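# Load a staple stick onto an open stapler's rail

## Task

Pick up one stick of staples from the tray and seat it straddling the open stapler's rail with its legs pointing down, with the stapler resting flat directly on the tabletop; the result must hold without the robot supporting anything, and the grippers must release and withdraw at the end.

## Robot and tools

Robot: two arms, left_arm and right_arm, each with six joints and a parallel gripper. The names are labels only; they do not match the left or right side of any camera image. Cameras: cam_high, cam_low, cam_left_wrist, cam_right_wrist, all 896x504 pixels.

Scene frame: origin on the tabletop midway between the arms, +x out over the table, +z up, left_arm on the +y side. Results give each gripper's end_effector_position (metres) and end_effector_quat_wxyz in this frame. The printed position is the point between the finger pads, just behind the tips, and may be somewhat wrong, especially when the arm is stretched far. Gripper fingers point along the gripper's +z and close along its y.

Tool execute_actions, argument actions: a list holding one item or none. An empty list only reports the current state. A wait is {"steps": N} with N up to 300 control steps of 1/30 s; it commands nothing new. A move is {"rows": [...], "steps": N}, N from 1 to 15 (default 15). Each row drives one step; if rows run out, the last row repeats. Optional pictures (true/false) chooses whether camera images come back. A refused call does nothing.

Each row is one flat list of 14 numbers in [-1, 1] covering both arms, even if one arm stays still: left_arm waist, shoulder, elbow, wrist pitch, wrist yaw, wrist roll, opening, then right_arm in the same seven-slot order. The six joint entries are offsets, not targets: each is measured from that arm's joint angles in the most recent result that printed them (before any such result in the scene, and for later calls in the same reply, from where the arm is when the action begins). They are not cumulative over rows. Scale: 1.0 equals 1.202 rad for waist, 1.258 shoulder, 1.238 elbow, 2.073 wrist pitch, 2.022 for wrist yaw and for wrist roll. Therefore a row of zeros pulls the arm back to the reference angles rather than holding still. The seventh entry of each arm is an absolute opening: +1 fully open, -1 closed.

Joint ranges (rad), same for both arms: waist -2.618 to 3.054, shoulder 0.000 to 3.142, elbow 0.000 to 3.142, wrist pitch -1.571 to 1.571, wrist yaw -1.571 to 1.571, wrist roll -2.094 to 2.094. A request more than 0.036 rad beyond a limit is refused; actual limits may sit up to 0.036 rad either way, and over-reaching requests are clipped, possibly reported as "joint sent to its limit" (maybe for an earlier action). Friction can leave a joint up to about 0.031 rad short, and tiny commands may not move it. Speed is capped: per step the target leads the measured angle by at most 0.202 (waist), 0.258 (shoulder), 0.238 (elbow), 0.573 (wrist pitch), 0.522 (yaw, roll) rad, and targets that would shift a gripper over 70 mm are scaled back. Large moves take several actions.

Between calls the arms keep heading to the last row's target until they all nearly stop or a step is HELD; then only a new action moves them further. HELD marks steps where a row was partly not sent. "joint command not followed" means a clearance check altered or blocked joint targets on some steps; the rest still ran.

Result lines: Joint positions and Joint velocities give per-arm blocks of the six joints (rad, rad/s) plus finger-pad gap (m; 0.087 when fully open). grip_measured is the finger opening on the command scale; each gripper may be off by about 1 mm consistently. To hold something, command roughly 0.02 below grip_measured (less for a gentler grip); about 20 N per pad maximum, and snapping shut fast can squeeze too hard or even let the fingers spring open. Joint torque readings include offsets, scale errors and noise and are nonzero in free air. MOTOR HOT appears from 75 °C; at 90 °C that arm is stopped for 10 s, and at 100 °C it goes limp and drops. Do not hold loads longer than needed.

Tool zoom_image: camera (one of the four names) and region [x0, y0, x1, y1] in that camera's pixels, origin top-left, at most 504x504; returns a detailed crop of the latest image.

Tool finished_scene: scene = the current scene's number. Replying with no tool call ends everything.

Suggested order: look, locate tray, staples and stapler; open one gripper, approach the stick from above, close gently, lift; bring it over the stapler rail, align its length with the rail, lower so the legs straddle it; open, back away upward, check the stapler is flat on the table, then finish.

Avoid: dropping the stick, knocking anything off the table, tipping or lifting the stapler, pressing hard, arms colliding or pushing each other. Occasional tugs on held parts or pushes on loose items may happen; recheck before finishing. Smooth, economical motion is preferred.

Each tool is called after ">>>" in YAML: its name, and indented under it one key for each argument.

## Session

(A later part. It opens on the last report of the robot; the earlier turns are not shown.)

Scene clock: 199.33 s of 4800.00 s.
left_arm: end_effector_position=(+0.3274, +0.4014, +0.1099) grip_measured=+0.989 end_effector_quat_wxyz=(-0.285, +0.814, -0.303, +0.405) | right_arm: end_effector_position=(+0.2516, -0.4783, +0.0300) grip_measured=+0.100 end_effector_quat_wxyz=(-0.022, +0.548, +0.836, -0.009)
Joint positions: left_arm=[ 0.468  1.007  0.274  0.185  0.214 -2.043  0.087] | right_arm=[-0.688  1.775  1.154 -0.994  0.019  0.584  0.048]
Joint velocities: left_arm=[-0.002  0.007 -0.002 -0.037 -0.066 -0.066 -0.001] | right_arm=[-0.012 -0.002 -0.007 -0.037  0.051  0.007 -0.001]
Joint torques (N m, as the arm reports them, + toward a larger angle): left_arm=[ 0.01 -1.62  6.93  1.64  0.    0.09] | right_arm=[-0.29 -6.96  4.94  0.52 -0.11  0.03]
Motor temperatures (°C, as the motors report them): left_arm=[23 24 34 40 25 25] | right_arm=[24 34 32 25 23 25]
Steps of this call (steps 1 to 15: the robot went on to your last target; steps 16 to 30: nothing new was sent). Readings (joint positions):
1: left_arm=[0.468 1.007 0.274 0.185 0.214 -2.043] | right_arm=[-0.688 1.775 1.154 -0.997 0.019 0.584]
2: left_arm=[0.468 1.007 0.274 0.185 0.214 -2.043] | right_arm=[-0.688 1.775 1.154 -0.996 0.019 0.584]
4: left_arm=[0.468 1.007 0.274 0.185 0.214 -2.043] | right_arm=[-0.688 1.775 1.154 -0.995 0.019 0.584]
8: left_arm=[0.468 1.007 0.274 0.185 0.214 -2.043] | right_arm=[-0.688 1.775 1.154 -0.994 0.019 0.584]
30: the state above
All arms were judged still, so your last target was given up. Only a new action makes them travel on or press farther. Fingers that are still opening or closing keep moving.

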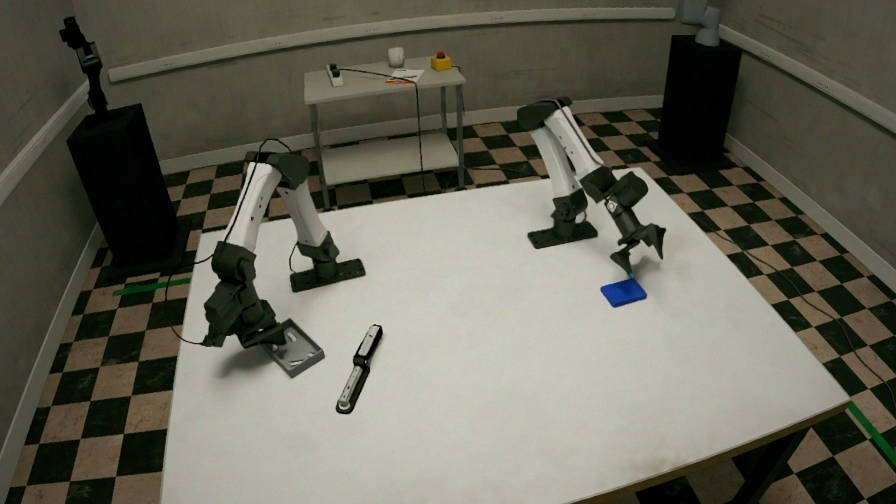

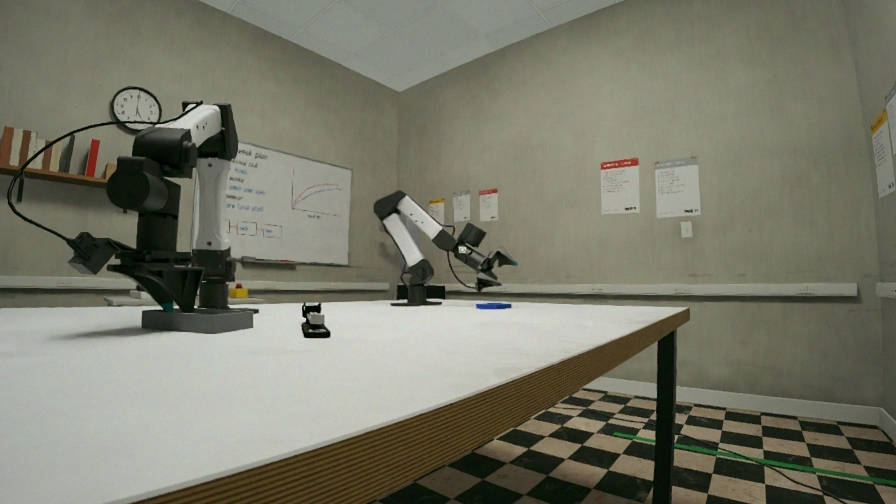

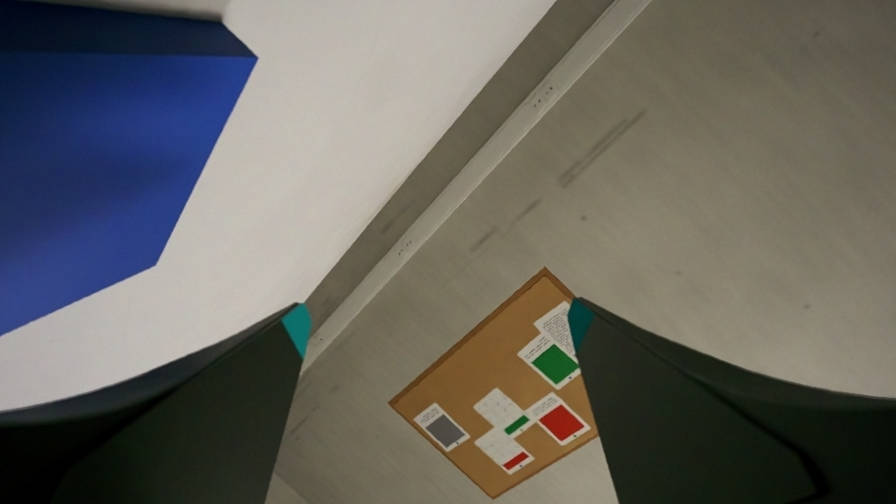

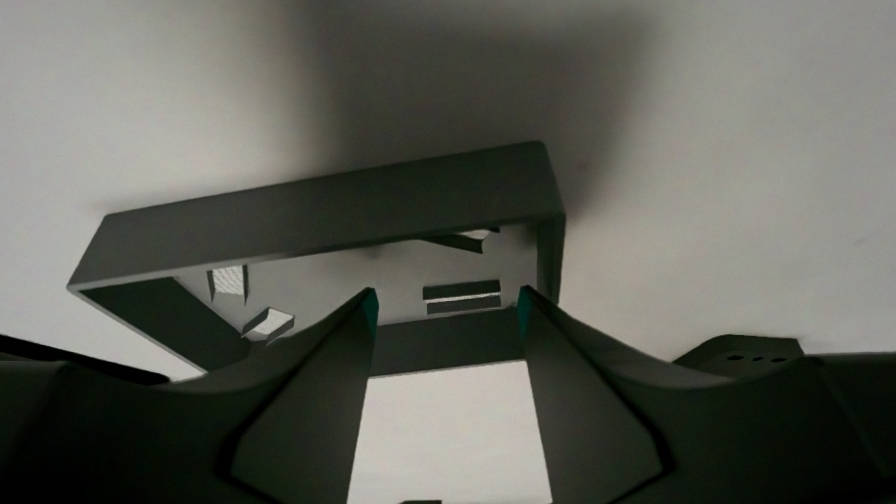

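>>> execute_actions:
  actions:
    - {"rows":[[0,0,0,0,0,0,1,0.03,0.02,-0.075,0.05,0,0,0.1]]}
  pictures: false

>>> execute_actions:
  actions:
    - {"steps":30}

Scene clock: 207.63 s of 4800.00 s.
left_arm: end_effector_position=(+0.3274, +0.4014, +0.1099) grip_measured=+0.989 end_effector_quat_wxyz=(-0.285, +0.814, -0.303, +0.405) | right_arm: end_effector_position=(+0.2465, -0.4656, +0.0120) grip_measured=+0.100 end_effector_quat_wxyz=(-0.033, +0.536, +0.844, -0.008)
Joint positions: left_arm=[ 0.468  1.007  0.274  0.185  0.214 -2.043  0.087] | right_arm=[-0.66   1.788  1.086 -0.936  0.015  0.584  0.048]
Joint velocities: left_arm=[-0.012 -0.012  0.012 -0.051 -0.022  0.007 -0.001] | right_arm=[ 0.007 -0.007 -0.002 -0.007 -0.022 -0.022  0.   ]
Joint torques (N m, as the arm reports them, + toward a larger angle): left_arm=[-0.01 -1.64  6.84  1.66 -0.01  0.1 ] | right_arm=[ 0.29 -6.07  3.79  0.79 -0.09  0.03]
Motor temperatures (°C, as the motors report them): left_arm=[23 24 34 40 25 25] | right_arm=[24 33 32 25 23 25]
Steps of this call (steps 1 to 90: nothing new was sent; then 4.80 s passed at rest; steps 91 to 105: all 15 steps of this action). Readings (joint positions):
91: left_arm=[0.468 1.007 0.274 0.185 0.214 -2.043] | right_arm=[-0.686 1.775 1.143 -0.977 0.020 0.584]
92: left_arm=[0.468 1.007 0.274 0.185 0.214 -2.043] | right_arm=[-0.679 1.775 1.126 -0.957 0.020 0.584]
94: left_arm=[0.468 1.007 0.274 0.185 0.214 -2.043] | right_arm=[-0.665 1.784 1.095 -0.939 0.020 0.584]
98: left_arm=[0.468 1.007 0.274 0.185 0.214 -2.043] | right_arm=[-0.660 1.788 1.086 -0.936 0.015 0.584]
105: the state above

Scene clock: 208.63 s of 4800.00 s.
left_arm: end_effector_position=(+0.3274, +0.4014, +0.1099) grip_measured=+0.989 end_effector_quat_wxyz=(-0.285, +0.814, -0.303, +0.405) | right_arm: end_effector_position=(+0.2465, -0.4656, +0.0120) grip_measured=+0.100 end_effector_quat_wxyz=(-0.033, +0.536, +0.844, -0.008)
Joint positions: left_arm=[ 0.468  1.007  0.274  0.185  0.214 -2.043  0.087] | right_arm=[-0.66   1.788  1.086 -0.936  0.015  0.584  0.048]
Joint velocities: left_arm=[-0.027  0.017  0.002  0.022 -0.007  0.022  0.   ] | right_arm=[-0.007 -0.007  0.002 -0.11   0.051 -0.037  0.   ]
Joint torques (N m, as the arm reports them, + toward a larger angle): left_arm=[ 0.   -1.61  6.92  1.68 -0.01  0.09] | right_arm=[ 0.32 -6.09  3.78  0.79 -0.08  0.02]
Motor temperatures (°C, as the motors report them): left_arm=[23 24 34 40 25 25] | right_arm=[24 33 32 25 23 25]
Steps of this call (steps 1 to 15: the robot went on to your last target; steps 16 to 30: nothing new was sent). Readings (joint positions):
1: left_arm=[0.468 1.007 0.274 0.185 0.214 -2.043] | right_arm=[-0.660 1.788 1.086 -0.936 0.015 0.584]
2: left_arm=[0.468 1.007 0.274 0.185 0.214 -2.043] | right_arm=[-0.660 1.788 1.086 -0.936 0.015 0.584]
4: left_arm=[0.468 1.007 0.274 0.185 0.214 -2.043] | right_arm=[-0.660 1.788 1.086 -0.936 0.015 0.584]
8: left_arm=[0.468 1.007 0.274 0.185 0.214 -2.043] | right_arm=[-0.660 1.788 1.086 -0.936 0.015 0.584]
30: the state above
All arms were judged still, so your last target was given up. Only a new action makes them travel on or press farther. Fingers that are still opening or closing keep moving.

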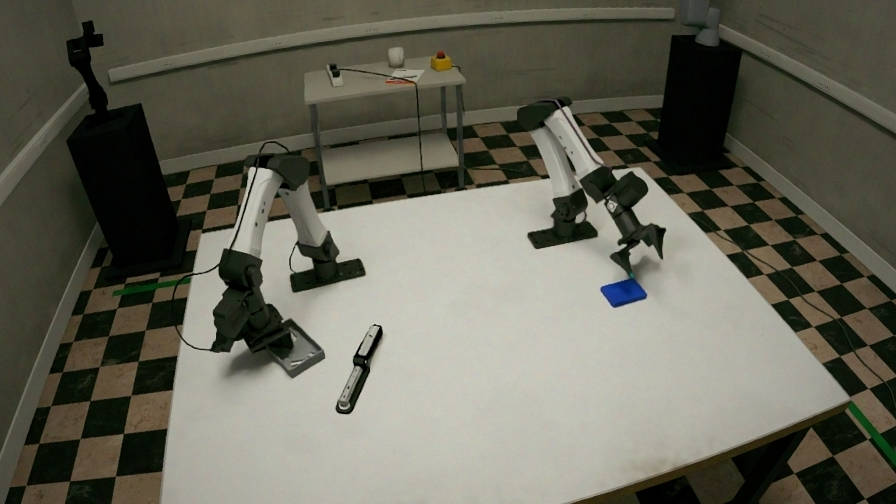

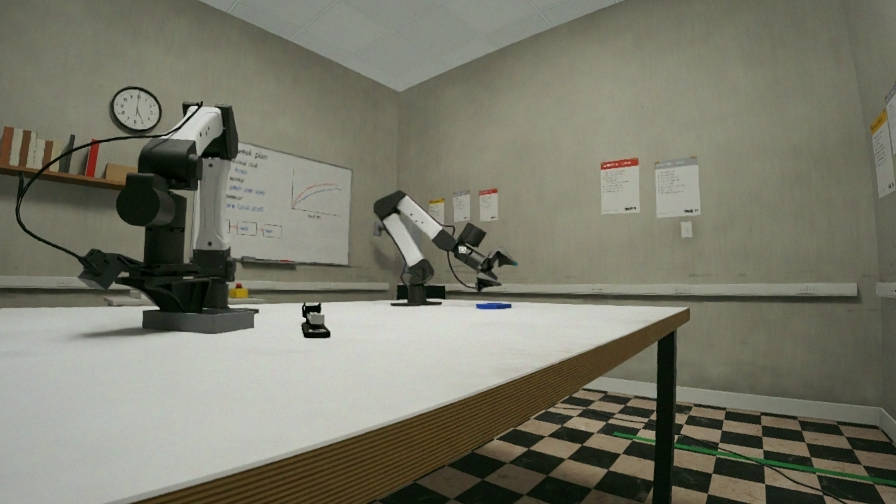

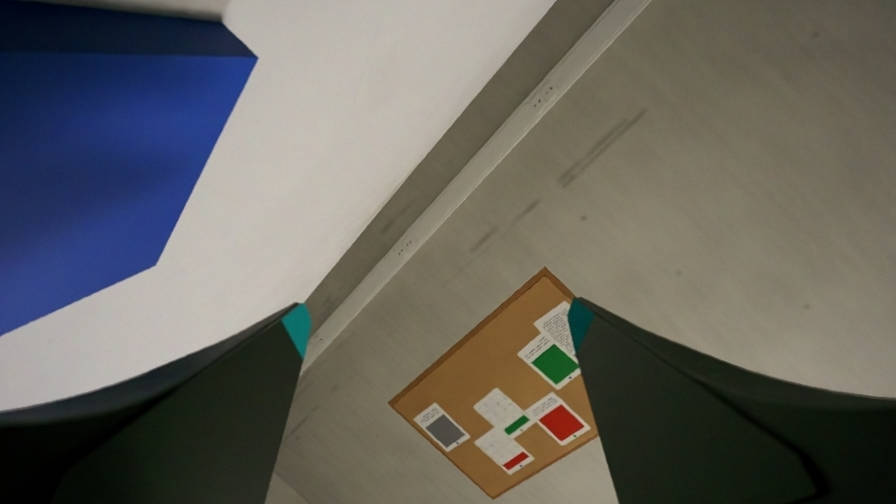

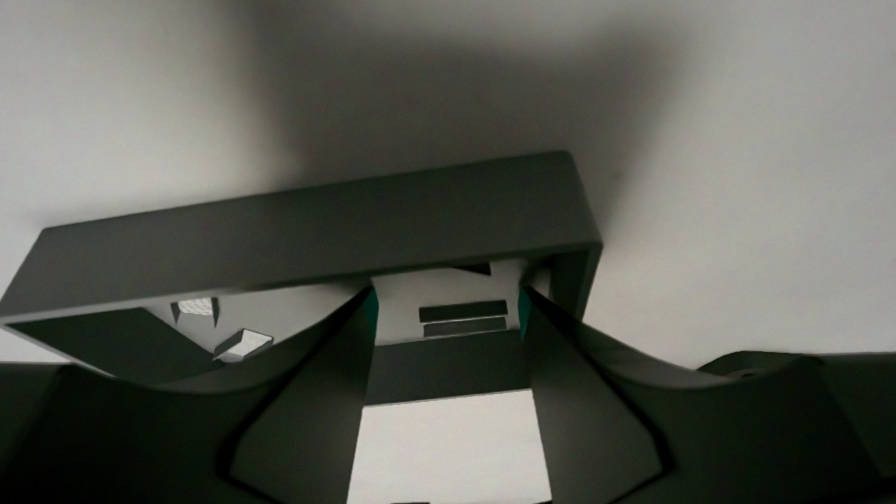

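Close.

>>> execute_actions:
  actions:
    - {"rows":[[0,0,0,0,0,0,1,0,0,0,0,0,0,-0.1],[0,0,0,0,0,0,1,0,0,0,0,0,0,-0.2],[0,0,0,0,0,0,1,0,0,0,0,0,0,-0.28],[0,0,0,0,0,0,1,0,0,0,0,0,0,-0.36],[0,0,0,0,0,0,1,0,0,0,0,0,0,-0.45]]}
  pictures: false

Scene clock: 219.67 s of 4800.00 s.
left_arm: end_effector_position=(+0.3274, +0.4014, +0.1099) grip_measured=+0.989 end_effector_quat_wxyz=(-0.285, +0.814, -0.303, +0.405) | right_arm: end_effector_position=(+0.2470, -0.4647, +0.0122) grip_measured=-0.450 end_effector_quat_wxyz=(-0.033, +0.536, +0.843, -0.005)
Joint positions: left_arm=[ 0.468  1.007  0.274  0.185  0.214 -2.043  0.087] | right_arm=[-0.66   1.788  1.086 -0.936  0.009  0.584  0.024]
Joint velocities: left_arm=[-0.017  0.007 -0.012 -0.007 -0.037  0.022  0.001] | right_arm=[ 0.017 -0.017 -0.007 -0.007  0.007  0.037  0.   ]
Joint torques (N m, as the arm reports them, + toward a larger angle): left_arm=[ 0.02 -1.63  6.95  1.66  0.    0.11] | right_arm=[-0.28 -7.08  6.    0.27 -0.05  0.02]
Motor temperatures (°C, as the motors report them): left_arm=[23 24 34 40 25 25] | right_arm=[24 32 32 25 23 25]
Steps of this call (steps 1 to 90: nothing new was sent; then 7.53 s passed at rest; steps 91 to 105: all 15 steps of this action). Readings (joint positions):
91: left_arm=[0.468 1.007 0.274 0.185 0.214 -2.043] | right_arm=[-0.660 1.788 1.086 -0.936 0.012 0.584]
92: left_arm=[0.468 1.007 0.274 0.185 0.214 -2.043] | right_arm=[-0.660 1.788 1.086 -0.936 0.010 0.584]
94: left_arm=[0.468 1.007 0.274 0.185 0.214 -2.043] | right_arm=[-0.660 1.788 1.086 -0.936 0.009 0.584]
98: left_arm=[0.468 1.007 0.274 0.185 0.214 -2.043] | right_arm=[-0.660 1.788 1.086 -0.936 0.009 0.584]
105: the state above

>>> execute_actions:
  actions:
    - {"rows":[[0,0,0,0,0,0,1,0,0,0,0,0,0,-0.5],[0,0,0,0,0,0,1,0,0,0,0,0,0,-0.55],[0,0,0,0,0,0,1,0,0,0,0,0,0,-0.6]]}

Scene clock: 225.57 s of 4800.00 s.
left_arm: end_effector_position=(+0.3274, +0.4014, +0.1099) grip_measured=+0.989 end_effector_quat_wxyz=(-0.285, +0.814, -0.303, +0.405) | right_arm: end_effector_position=(+0.2470, -0.4647, +0.0122) grip_measured=-0.600 end_effector_quat_wxyz=(-0.033, +0.536, +0.843, -0.005)
Joint positions: left_arm=[ 0.468  1.007  0.274  0.185  0.214 -2.043  0.087] | right_arm=[-0.66   1.788  1.086 -0.936  0.009  0.584  0.018]
Joint velocities: left_arm=[-0.002  0.002  0.002  0.081 -0.022 -0.11  -0.   ] | right_arm=[-0.002 -0.012 -0.022  0.037 -0.022  0.051  0.   ]
Joint torques (N m, as the arm reports them, + toward a larger angle): left_arm=[-0.08 -1.55  6.87  1.66 -0.01  0.11] | right_arm=[-0.3  -7.08  6.    0.28 -0.12  0.03]
Motor temperatures (°C, as the motors report them): left_arm=[23 24 34 41 25 25] | right_arm=[24 32 32 25 23 25]
Steps of this call (steps 1 to 15: the robot went on to your last target; steps 16 to 90: nothing new was sent; then 2.40 s passed at rest; steps 91 to 105: all 15 steps of this action). Readings (joint positions):
91: left_arm=[0.468 1.007 0.274 0.185 0.214 -2.043] | right_arm=[-0.660 1.788 1.086 -0.936 0.009 0.584]
92: left_arm=[0.468 1.007 0.274 0.185 0.214 -2.043] | right_arm=[-0.660 1.788 1.086 -0.936 0.009 0.584]
94: left_arm=[0.468 1.007 0.274 0.185 0.214 -2.043] | right_arm=[-0.660 1.788 1.086 -0.936 0.009 0.584]
98: left_arm=[0.468 1.007 0.274 0.185 0.214 -2.043] | right_arm=[-0.660 1.788 1.086 -0.936 0.009 0.584]
105: the state above

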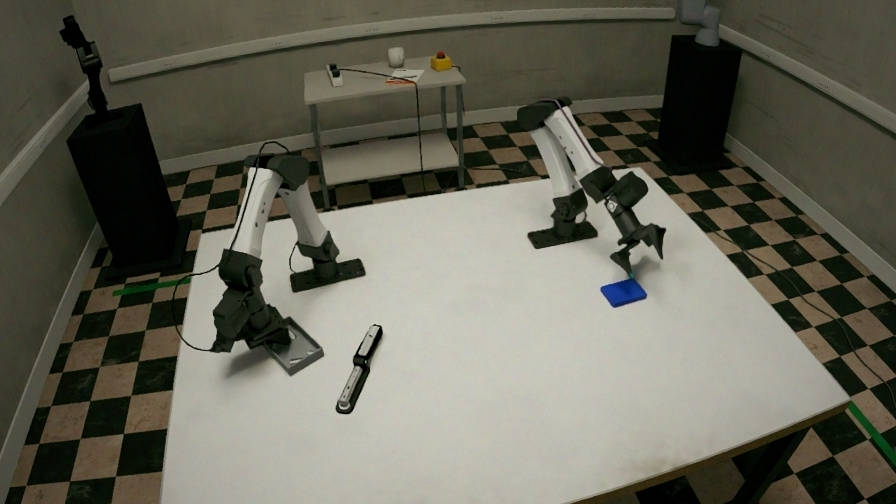

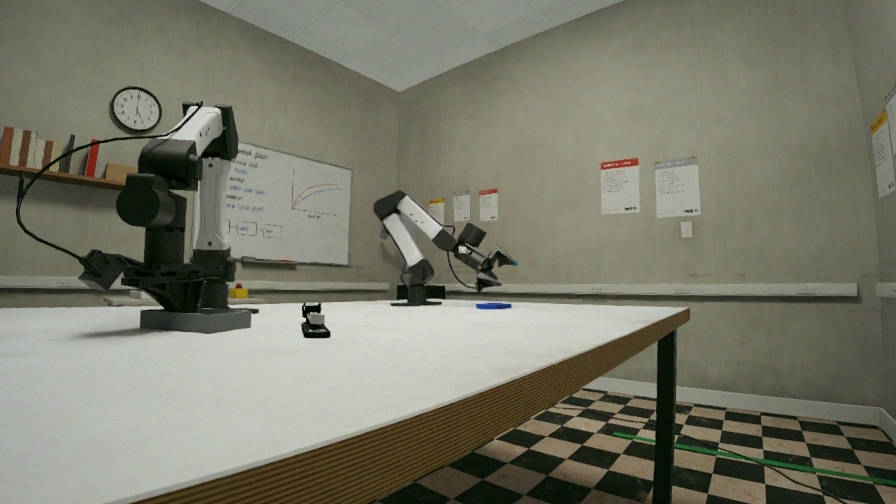

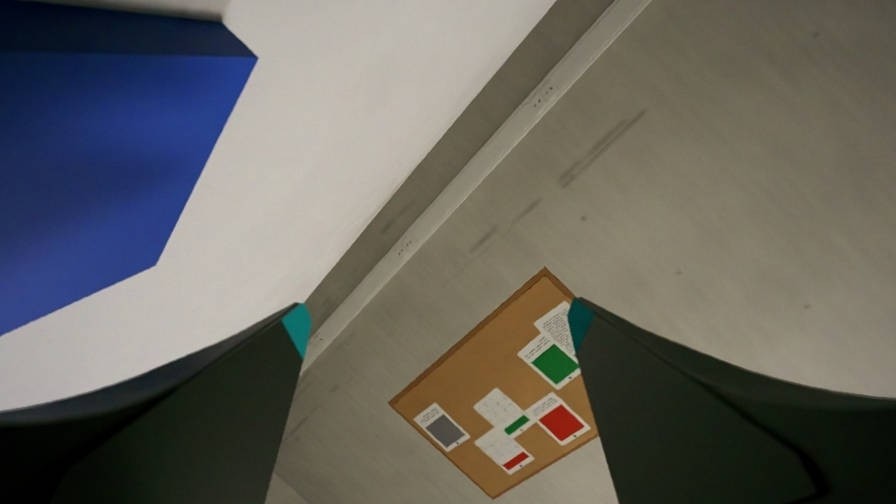

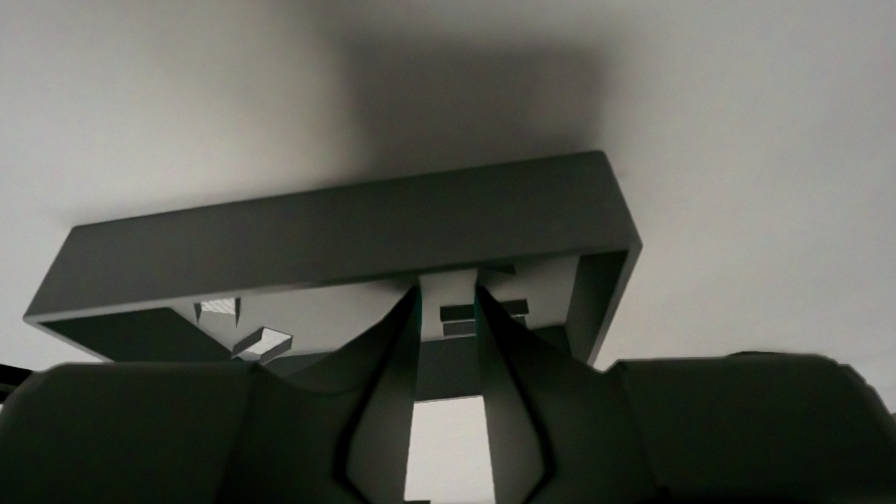

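>>> execute_actions:
  actions:
    - {"rows":[[0,0,0,0,0,0,1,0,0,0,0,0,0,0.15]],"steps":10}
  pictures: false

>>> execute_actions:
  actions:
    - {"rows":[[0,0,0,0,0,0,1,-0.01,-0.06,-0.07,0.01,0,0,0.15]]}
  pictures: false

>>> execute_actions:
  actions:
    - {"steps":30}

Scene clock: 232.77 s of 4800.00 s.
left_arm: end_effector_position=(+0.3274, +0.4014, +0.1099) grip_measured=+0.989 end_effector_quat_wxyz=(-0.285, +0.814, -0.303, +0.405) | right_arm: end_effector_position=(+0.2463, -0.4643, +0.0123) grip_measured=+0.150 end_effector_quat_wxyz=(-0.035, +0.536, +0.843, -0.005)
Joint positions: left_arm=[ 0.468  1.007  0.274  0.185  0.214 -2.043  0.087] | right_arm=[-0.66   1.788  1.086 -0.939  0.01   0.584  0.05 ]
Joint velocities: left_arm=[-0.002 -0.012 -0.007 -0.037 -0.037  0.051 -0.001] | right_arm=[ 0.022 -0.002 -0.007 -0.051  0.007 -0.037 -0.   ]
Joint torques (N m, as the arm reports them, + toward a larger angle): left_arm=[-0.01 -1.62  6.84  1.65  0.01  0.11] | right_arm=[-0.3  -7.06  6.    0.31 -0.11  0.03]
Motor temperatures (°C, as the motors report them): left_arm=[23 24 34 41 25 25] | right_arm=[24 32 32 25 23 25]
Steps of this call (steps 1 to 15: the robot went on to your last target; steps 16 to 90: nothing new was sent; then 3.87 s passed at rest; steps 91 to 100: all 10 steps of this action). Readings (joint positions):
91: left_arm=[0.468 1.007 0.274 0.185 0.214 -2.043] | right_arm=[-0.660 1.788 1.086 -0.936 0.009 0.584]
92: left_arm=[0.468 1.007 0.274 0.185 0.214 -2.043] | right_arm=[-0.660 1.788 1.086 -0.937 0.010 0.584]
94: left_arm=[0.468 1.007 0.274 0.185 0.214 -2.043] | right_arm=[-0.660 1.788 1.086 -0.939 0.010 0.584]
98: left_arm=[0.468 1.007 0.274 0.185 0.214 -2.043] | right_arm=[-0.660 1.788 1.086 -0.939 0.010 0.584]
100: the state above

Scene clock: 233.27 s of 4800.00 s.
left_arm: end_effector_position=(+0.3274, +0.4014, +0.1099) grip_measured=+0.989 end_effector_quat_wxyz=(-0.285, +0.814, -0.303, +0.405) | right_arm: end_effector_position=(+0.2341, -0.4577, +0.0133) grip_measured=+0.150 end_effector_quat_wxyz=(-0.032, +0.537, +0.843, -0.005)
Joint positions: left_arm=[ 0.468  1.007  0.274  0.185  0.214 -2.043  0.087] | right_arm=[-0.663  1.732  1.024 -0.927  0.009  0.584  0.05 ]
Joint velocities: left_arm=[ 0.007 -0.002  0.022  0.037  0.022  0.022  0.001] | right_arm=[-0.002 -0.027 -0.007  0.066 -0.037 -0.095 -0.   ]
Joint torques (N m, as the arm reports them, + toward a larger angle): left_arm=[ 0.05 -1.6   6.88  1.65  0.    0.09] | right_arm=[-0.99 -8.11  3.91  0.37 -0.1   0.03]
Motor temperatures (°C, as the motors report them): left_arm=[23 24 34 41 25 25] | right_arm=[24 32 32 25 23 25]
Steps of this call (steps 1 to 15: all 15 steps of this action). Readings (joint positions):
1: left_arm=[0.468 1.007 0.274 0.185 0.214 -2.043] | right_arm=[-0.660 1.780 1.077 -0.934 0.009 0.584]
2: left_arm=[0.468 1.007 0.274 0.185 0.214 -2.043] | right_arm=[-0.662 1.762 1.060 -0.927 0.009 0.584]
4: left_arm=[0.468 1.007 0.274 0.185 0.214 -2.043] | right_arm=[-0.663 1.737 1.033 -0.927 0.009 0.584]
8: left_arm=[0.468 1.007 0.274 0.185 0.214 -2.043] | right_arm=[-0.663 1.732 1.024 -0.927 0.009 0.584]
15: the state above

Scene clock: 234.27 s of 4800.00 s.
left_arm: end_effector_position=(+0.3274, +0.4014, +0.1099) grip_measured=+0.989 end_effector_quat_wxyz=(-0.285, +0.814, -0.303, +0.405) | right_arm: end_effector_position=(+0.2341, -0.4577, +0.0133) grip_measured=+0.150 end_effector_quat_wxyz=(-0.032, +0.537, +0.843, -0.005)
Joint positions: left_arm=[ 0.468  1.007  0.274  0.185  0.214 -2.043  0.087] | right_arm=[-0.663  1.732  1.024 -0.927  0.009  0.584  0.05 ]
Joint velocities: left_arm=[-0.002 -0.002 -0.017 -0.007 -0.051  0.007  0.   ] | right_arm=[-0.017 -0.007  0.002 -0.051 -0.037 -0.066 -0.001]
Joint torques (N m, as the arm reports them, + toward a larger angle): left_arm=[-0.01 -1.59  6.86  1.66 -0.03  0.09] | right_arm=[-0.99 -8.08  3.91  0.37 -0.1   0.03]
Motor temperatures (°C, as the motors report them): left_arm=[23 24 34 41 25 25] | right_arm=[24 32 32 25 23 25]
Steps of this call (steps 1 to 15: the robot went on to your last target; steps 16 to 30: nothing new was sent). Readings (joint positions):
1: left_arm=[0.468 1.007 0.274 0.185 0.214 -2.043] | right_arm=[-0.663 1.732 1.024 -0.927 0.009 0.584]
2: left_arm=[0.468 1.007 0.274 0.185 0.214 -2.043] | right_arm=[-0.663 1.732 1.024 -0.927 0.009 0.584]
4: left_arm=[0.468 1.007 0.274 0.185 0.214 -2.043] | right_arm=[-0.663 1.732 1.024 -0.927 0.009 0.584]
8: left_arm=[0.468 1.007 0.274 0.185 0.214 -2.043] | right_arm=[-0.663 1.732 1.024 -0.927 0.009 0.584]
30: the state above
All arms were judged still, so your last target was given up. Only a new action makes them travel on or press farther. Fingers that are still opening or closing keep moving.

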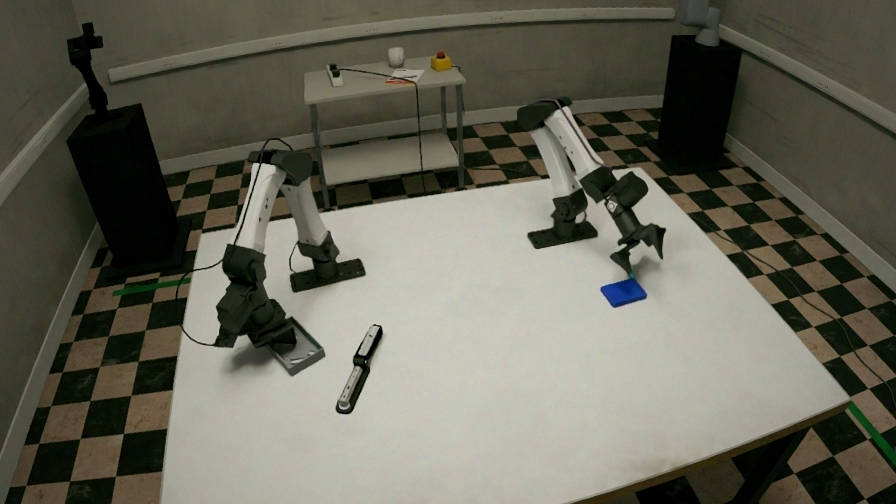

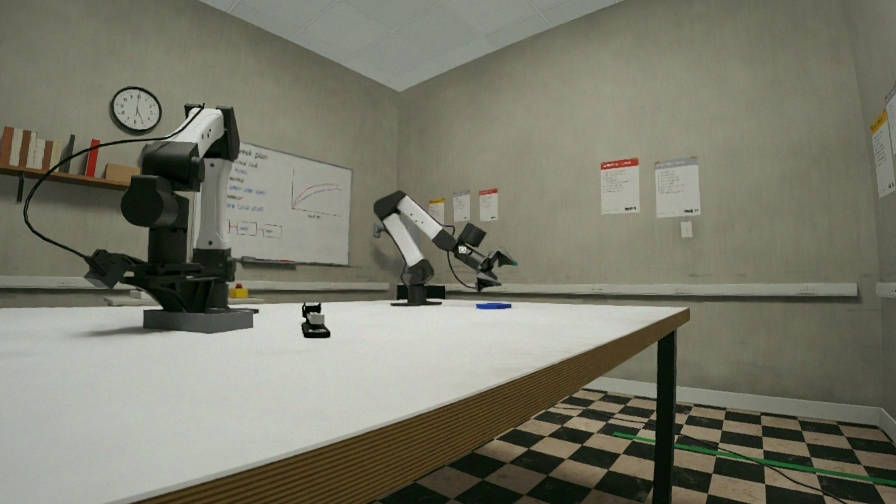

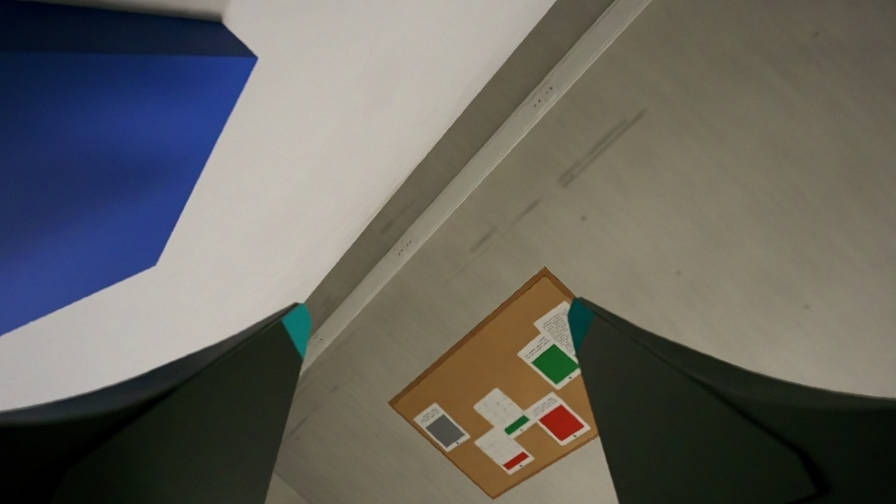

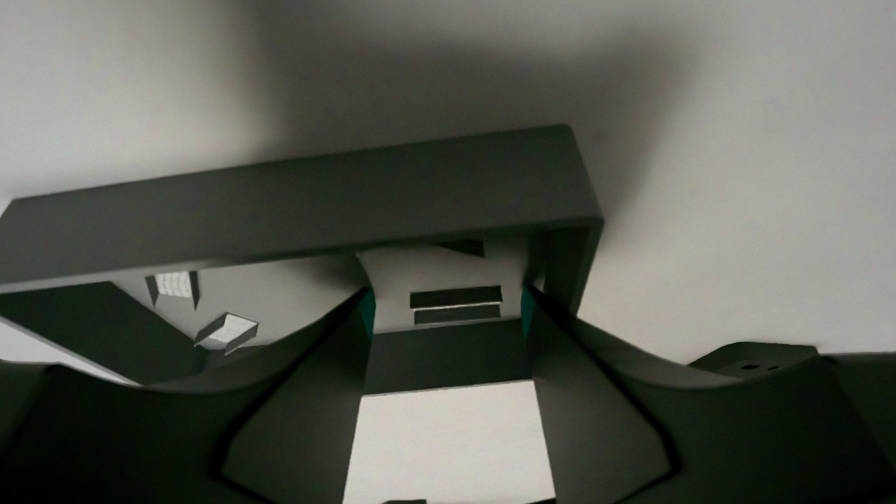

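>>> execute_actions:
  actions:
    - {"rows":[[0,0,0,0,0,0,1,0,0,0,0,0,0,0],[0,0,0,0,0,0,1,0,0,0,0,0,0,-0.1],[0,0,0,0,0,0,1,0,0,0,0,0,0,-0.2],[0,0,0,0,0,0,1,0,0,0,0,0,0,-0.28],[0,0,0,0,0,0,1,0,0,0,0,0,0,-0.36],[0,0,0,0,0,0,1,0,0,0,0,0,0,-0.45]]}
  pictures: false

Scene clock: 239.83 s of 4800.00 s.
left_arm: end_effector_position=(+0.3274, +0.4014, +0.1099) grip_measured=+0.989 end_effector_quat_wxyz=(-0.285, +0.814, -0.303, +0.405) | right_arm: end_effector_position=(+0.2342, -0.4576, +0.0133) grip_measured=-0.450 end_effector_quat_wxyz=(-0.032, +0.537, +0.843, -0.005)
Joint positions: left_arm=[ 0.468  1.007  0.274  0.185  0.214 -2.043  0.087] | right_arm=[-0.663  1.732  1.024 -0.927  0.008  0.584  0.024]
Joint velocities: left_arm=[-0.007 -0.007  0.007 -0.007 -0.051 -0.081  0.001] | right_arm=[ 0.007  0.002 -0.002 -0.037 -0.037 -0.081  0.   ]
Joint torques (N m, as the arm reports them, + toward a larger angle): left_arm=[-0.05 -1.64  6.86  1.64  0.01  0.1 ] | right_arm=[-0.3  -6.53  5.97  0.3  -0.11  0.03]
Motor temperatures (°C, as the motors report them): left_arm=[23 25 34 41 25 25] | right_arm=[24 33 32 25 23 25]
Steps of this call (steps 1 to 90: nothing new was sent; then 2.07 s passed at rest; steps 91 to 105: all 15 steps of this action). Readings (joint positions):
91: left_arm=[0.468 1.007 0.274 0.185 0.214 -2.043] | right_arm=[-0.663 1.732 1.024 -0.927 0.009 0.584]
92: left_arm=[0.468 1.007 0.274 0.185 0.214 -2.043] | right_arm=[-0.663 1.732 1.024 -0.927 0.009 0.584]
94: left_arm=[0.468 1.007 0.274 0.185 0.214 -2.043] | right_arm=[-0.663 1.732 1.024 -0.927 0.009 0.584]
98: left_arm=[0.468 1.007 0.274 0.185 0.214 -2.043] | right_arm=[-0.663 1.732 1.024 -0.926 0.008 0.584]
105: the state above

>>> execute_actions:
  actions: []

>>> zoom_image:
  camera: "cam_right_wrist"
  region: [300, 200, 640, 400]

Scene clock: 242.83 s of 4800.00 s.
left_arm: end_effector_position=(+0.3274, +0.4014, +0.1099) grip_measured=+0.989 end_effector_quat_wxyz=(-0.285, +0.814, -0.303, +0.405) | right_arm: end_effector_position=(+0.2342, -0.4576, +0.0133) grip_measured=-0.450 end_effector_quat_wxyz=(-0.032, +0.537, +0.843, -0.005)
Joint positions: left_arm=[ 0.468  1.007  0.274  0.185  0.214 -2.043  0.087] | right_arm=[-0.663  1.732  1.024 -0.927  0.008  0.584  0.024]
Joint velocities: left_arm=[-0.007 -0.022  0.002  0.007  0.022 -0.081  0.   ] | right_arm=[-0.002 -0.022 -0.012 -0.007  0.007 -0.066 -0.001]
Joint torques (N m, as the arm reports them, + toward a larger angle): left_arm=[-0.04 -1.48  6.83  1.65 -0.03  0.11] | right_arm=[-0.3  -6.58  5.99  0.29 -0.11  0.03]
Motor temperatures (°C, as the motors report them): left_arm=[23 25 34 41 25 25] | right_arm=[24 32 32 25 23 25]
Steps of this call (steps 1 to 15: the robot went on to your last target; steps 16 to 90: nothing new was sent). Readings (joint positions):
1: left_arm=[0.468 1.007 0.274 0.185 0.214 -2.043] | right_arm=[-0.663 1.732 1.024 -0.927 0.008 0.584]
2: left_arm=[0.468 1.007 0.274 0.185 0.214 -2.043] | right_arm=[-0.663 1.732 1.024 -0.927 0.008 0.584]
4: left_arm=[0.468 1.007 0.274 0.185 0.214 -2.043] | right_arm=[-0.663 1.732 1.024 -0.927 0.008 0.584]
8: left_arm=[0.468 1.007 0.274 0.185 0.214 -2.043] | right_arm=[-0.663 1.732 1.024 -0.927 0.008 0.584]
90: the state above
All arms were judged still, so your last target was given up. Only a new action makes them travel on or press farther. Fingers that are still opening or closing keep moving.

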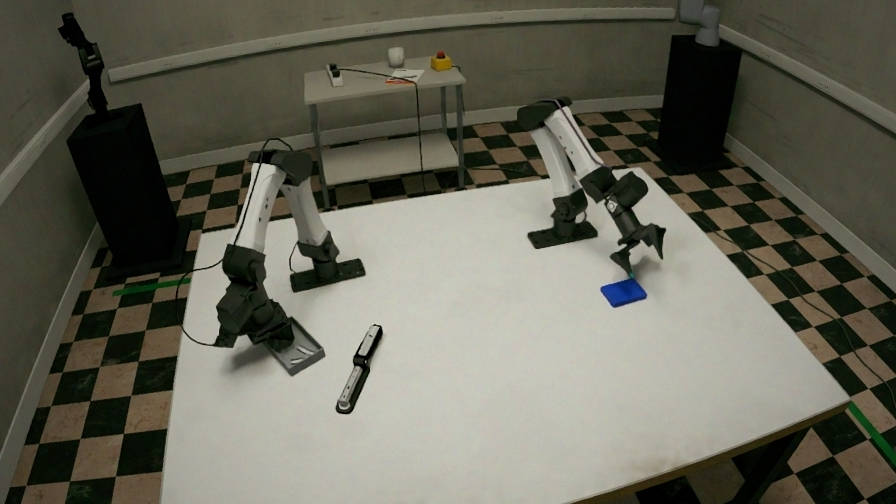

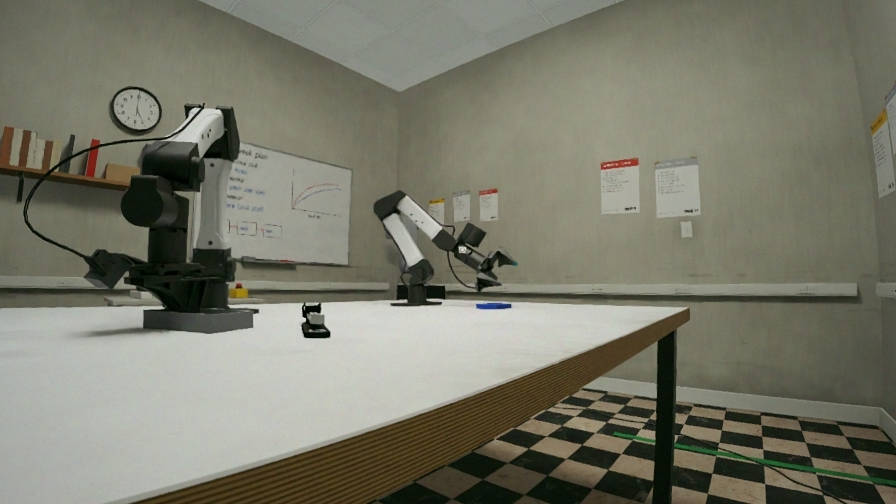

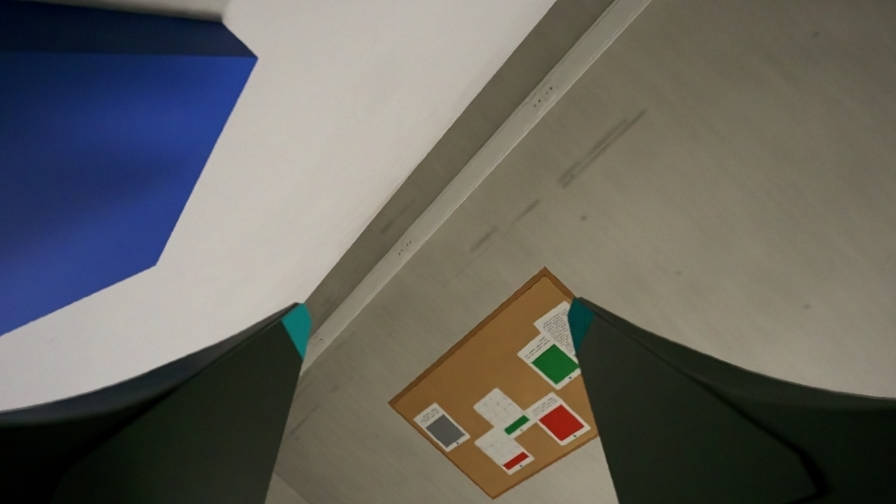

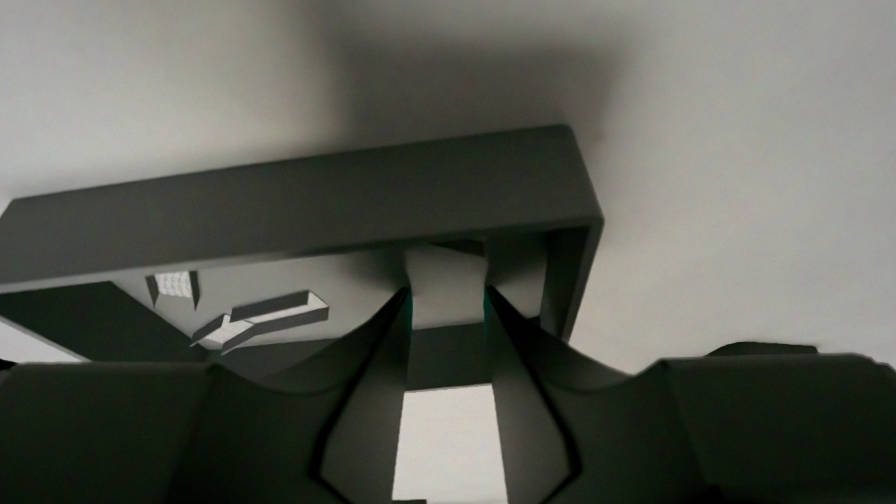

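Region (300, 200, 640, 400) of cam_right_wrist's 896x504 image, scaled by 1.482, with more detail than that image has; it fills the top 296 rows of this view, and the rest is white.

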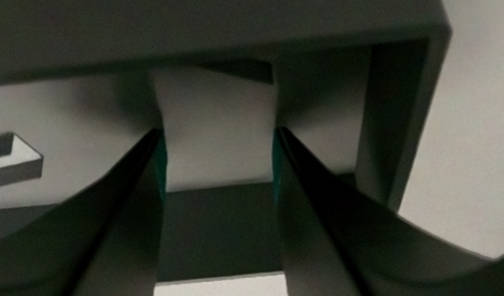

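>>> execute_actions:
  actions:
    - {"rows":[[0,0,0,0,0,0,1,0.1,-0.03,0.16,-0.11,0,0,-0.2]]}
  pictures: false

>>> execute_actions:
  actions:
    - {"steps":30}

Scene clock: 260.70 s of 4800.00 s.
left_arm: end_effector_position=(+0.3274, +0.4014, +0.1099) grip_measured=+0.989 end_effector_quat_wxyz=(-0.285, +0.814, -0.303, +0.405) | right_arm: end_effector_position=(+0.2583, -0.4360, +0.0644) grip_measured=-0.200 end_effector_quat_wxyz=(-0.026, +0.484, +0.875, -0.006)
Joint positions: left_arm=[ 0.468  1.007  0.274  0.185  0.214 -2.043  0.087] | right_arm=[-0.538  1.701  1.207 -1.13   0.009  0.584  0.035]
Joint velocities: left_arm=[ 0.002  0.007 -0.007 -0.022  0.007 -0.081 -0.   ] | right_arm=[ 0.002  0.007 -0.007 -0.081  0.051 -0.022 -0.   ]
Joint torques (N m, as the arm reports them, + toward a larger angle): left_arm=[ 0.01 -1.71  6.87  1.66 -0.03  0.09] | right_arm=[-0.69 -7.32  7.68  0.15 -0.11  0.02]
Motor temperatures (°C, as the motors report them): left_arm=[23 25 35 42 25 25] | right_arm=[24 32 32 25 23 25]
Steps of this call (steps 1 to 90: nothing new was sent; then 14.37 s passed at rest; steps 91 to 105: all 15 steps of this action). Readings (joint positions):
91: left_arm=[0.468 1.007 0.274 0.185 0.214 -2.043] | right_arm=[-0.651 1.734 1.049 -0.966 0.013 0.584]
92: left_arm=[0.468 1.007 0.274 0.185 0.214 -2.043] | right_arm=[-0.624 1.735 1.092 -1.017 0.014 0.584]
94: left_arm=[0.468 1.007 0.274 0.185 0.214 -2.043] | right_arm=[-0.565 1.722 1.170 -1.054 0.012 0.584]
98: left_arm=[0.468 1.007 0.274 0.185 0.214 -2.043] | right_arm=[-0.538 1.701 1.207 -1.086 0.009 0.584]
105: the state above

Scene clock: 261.70 s of 4800.00 s.
left_arm: end_effector_position=(+0.3274, +0.4014, +0.1099) grip_measured=+0.989 end_effector_quat_wxyz=(-0.285, +0.814, -0.303, +0.405) | right_arm: end_effector_position=(+0.2563, -0.4351, +0.0648) grip_measured=-0.200 end_effector_quat_wxyz=(-0.031, +0.484, +0.875, -0.007)
Joint positions: left_arm=[ 0.468  1.007  0.274  0.185  0.214 -2.043  0.087] | right_arm=[-0.538  1.701  1.207 -1.139  0.009  0.584  0.035]
Joint velocities: left_arm=[-0.017  0.002  0.007  0.022  0.007  0.022  0.001] | right_arm=[-0.007 -0.022  0.002 -0.007 -0.051 -0.007  0.001]
Joint torques (N m, as the arm reports them, + toward a larger angle): left_arm=[ 0.03 -1.65  6.87  1.65  0.01  0.08] | right_arm=[-0.68 -7.26  7.67  0.12 -0.12  0.03]
Motor temperatures (°C, as the motors report them): left_arm=[23 25 35 42 25 25] | right_arm=[24 32 32 25 23 25]
Steps of this call (steps 1 to 15: the robot went on to your last target; steps 16 to 30: nothing new was sent). Readings (joint positions):
1: left_arm=[0.468 1.007 0.274 0.185 0.214 -2.043] | right_arm=[-0.538 1.701 1.207 -1.132 0.009 0.584]
2: left_arm=[0.468 1.007 0.274 0.185 0.214 -2.043] | right_arm=[-0.538 1.701 1.207 -1.134 0.009 0.584]
4: left_arm=[0.468 1.007 0.274 0.185 0.214 -2.043] | right_arm=[-0.538 1.701 1.207 -1.136 0.009 0.584]
8: left_arm=[0.468 1.007 0.274 0.185 0.214 -2.043] | right_arm=[-0.538 1.701 1.207 -1.138 0.009 0.584]
30: the state above
All arms were judged still, so your last target was given up. Only a new action makes them travel on or press farther. Fingers that are still opening or closing keep moving.

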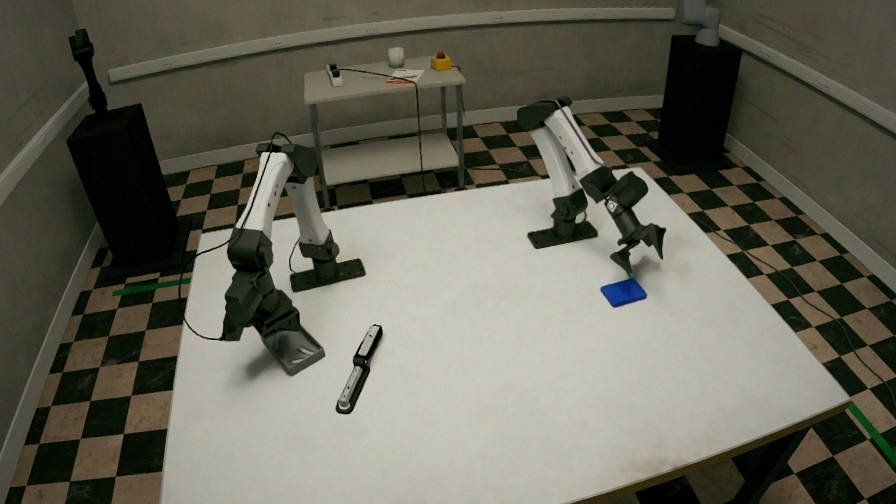

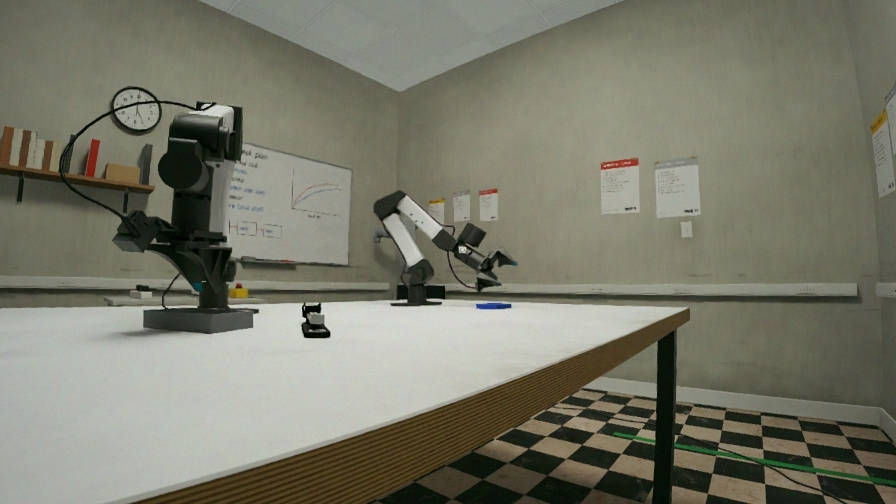

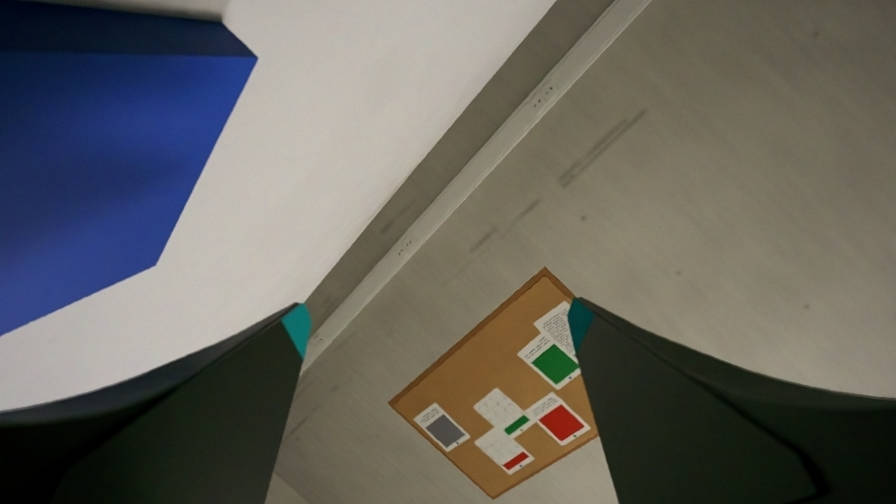

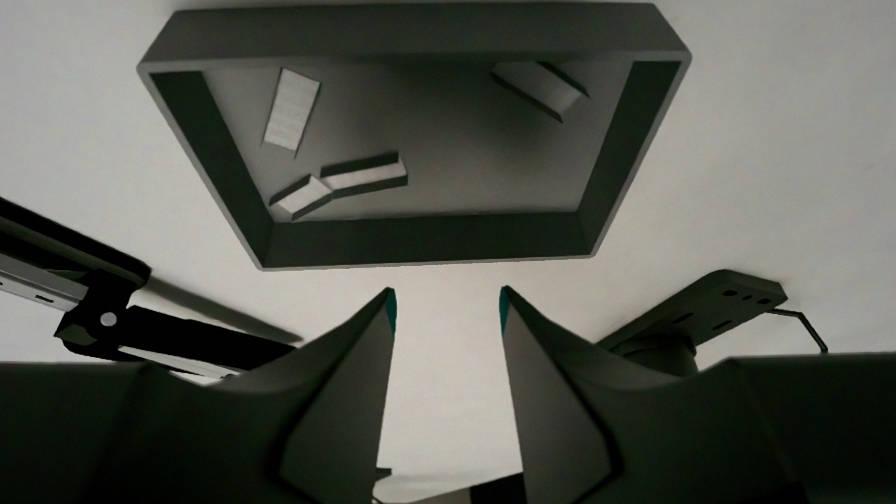

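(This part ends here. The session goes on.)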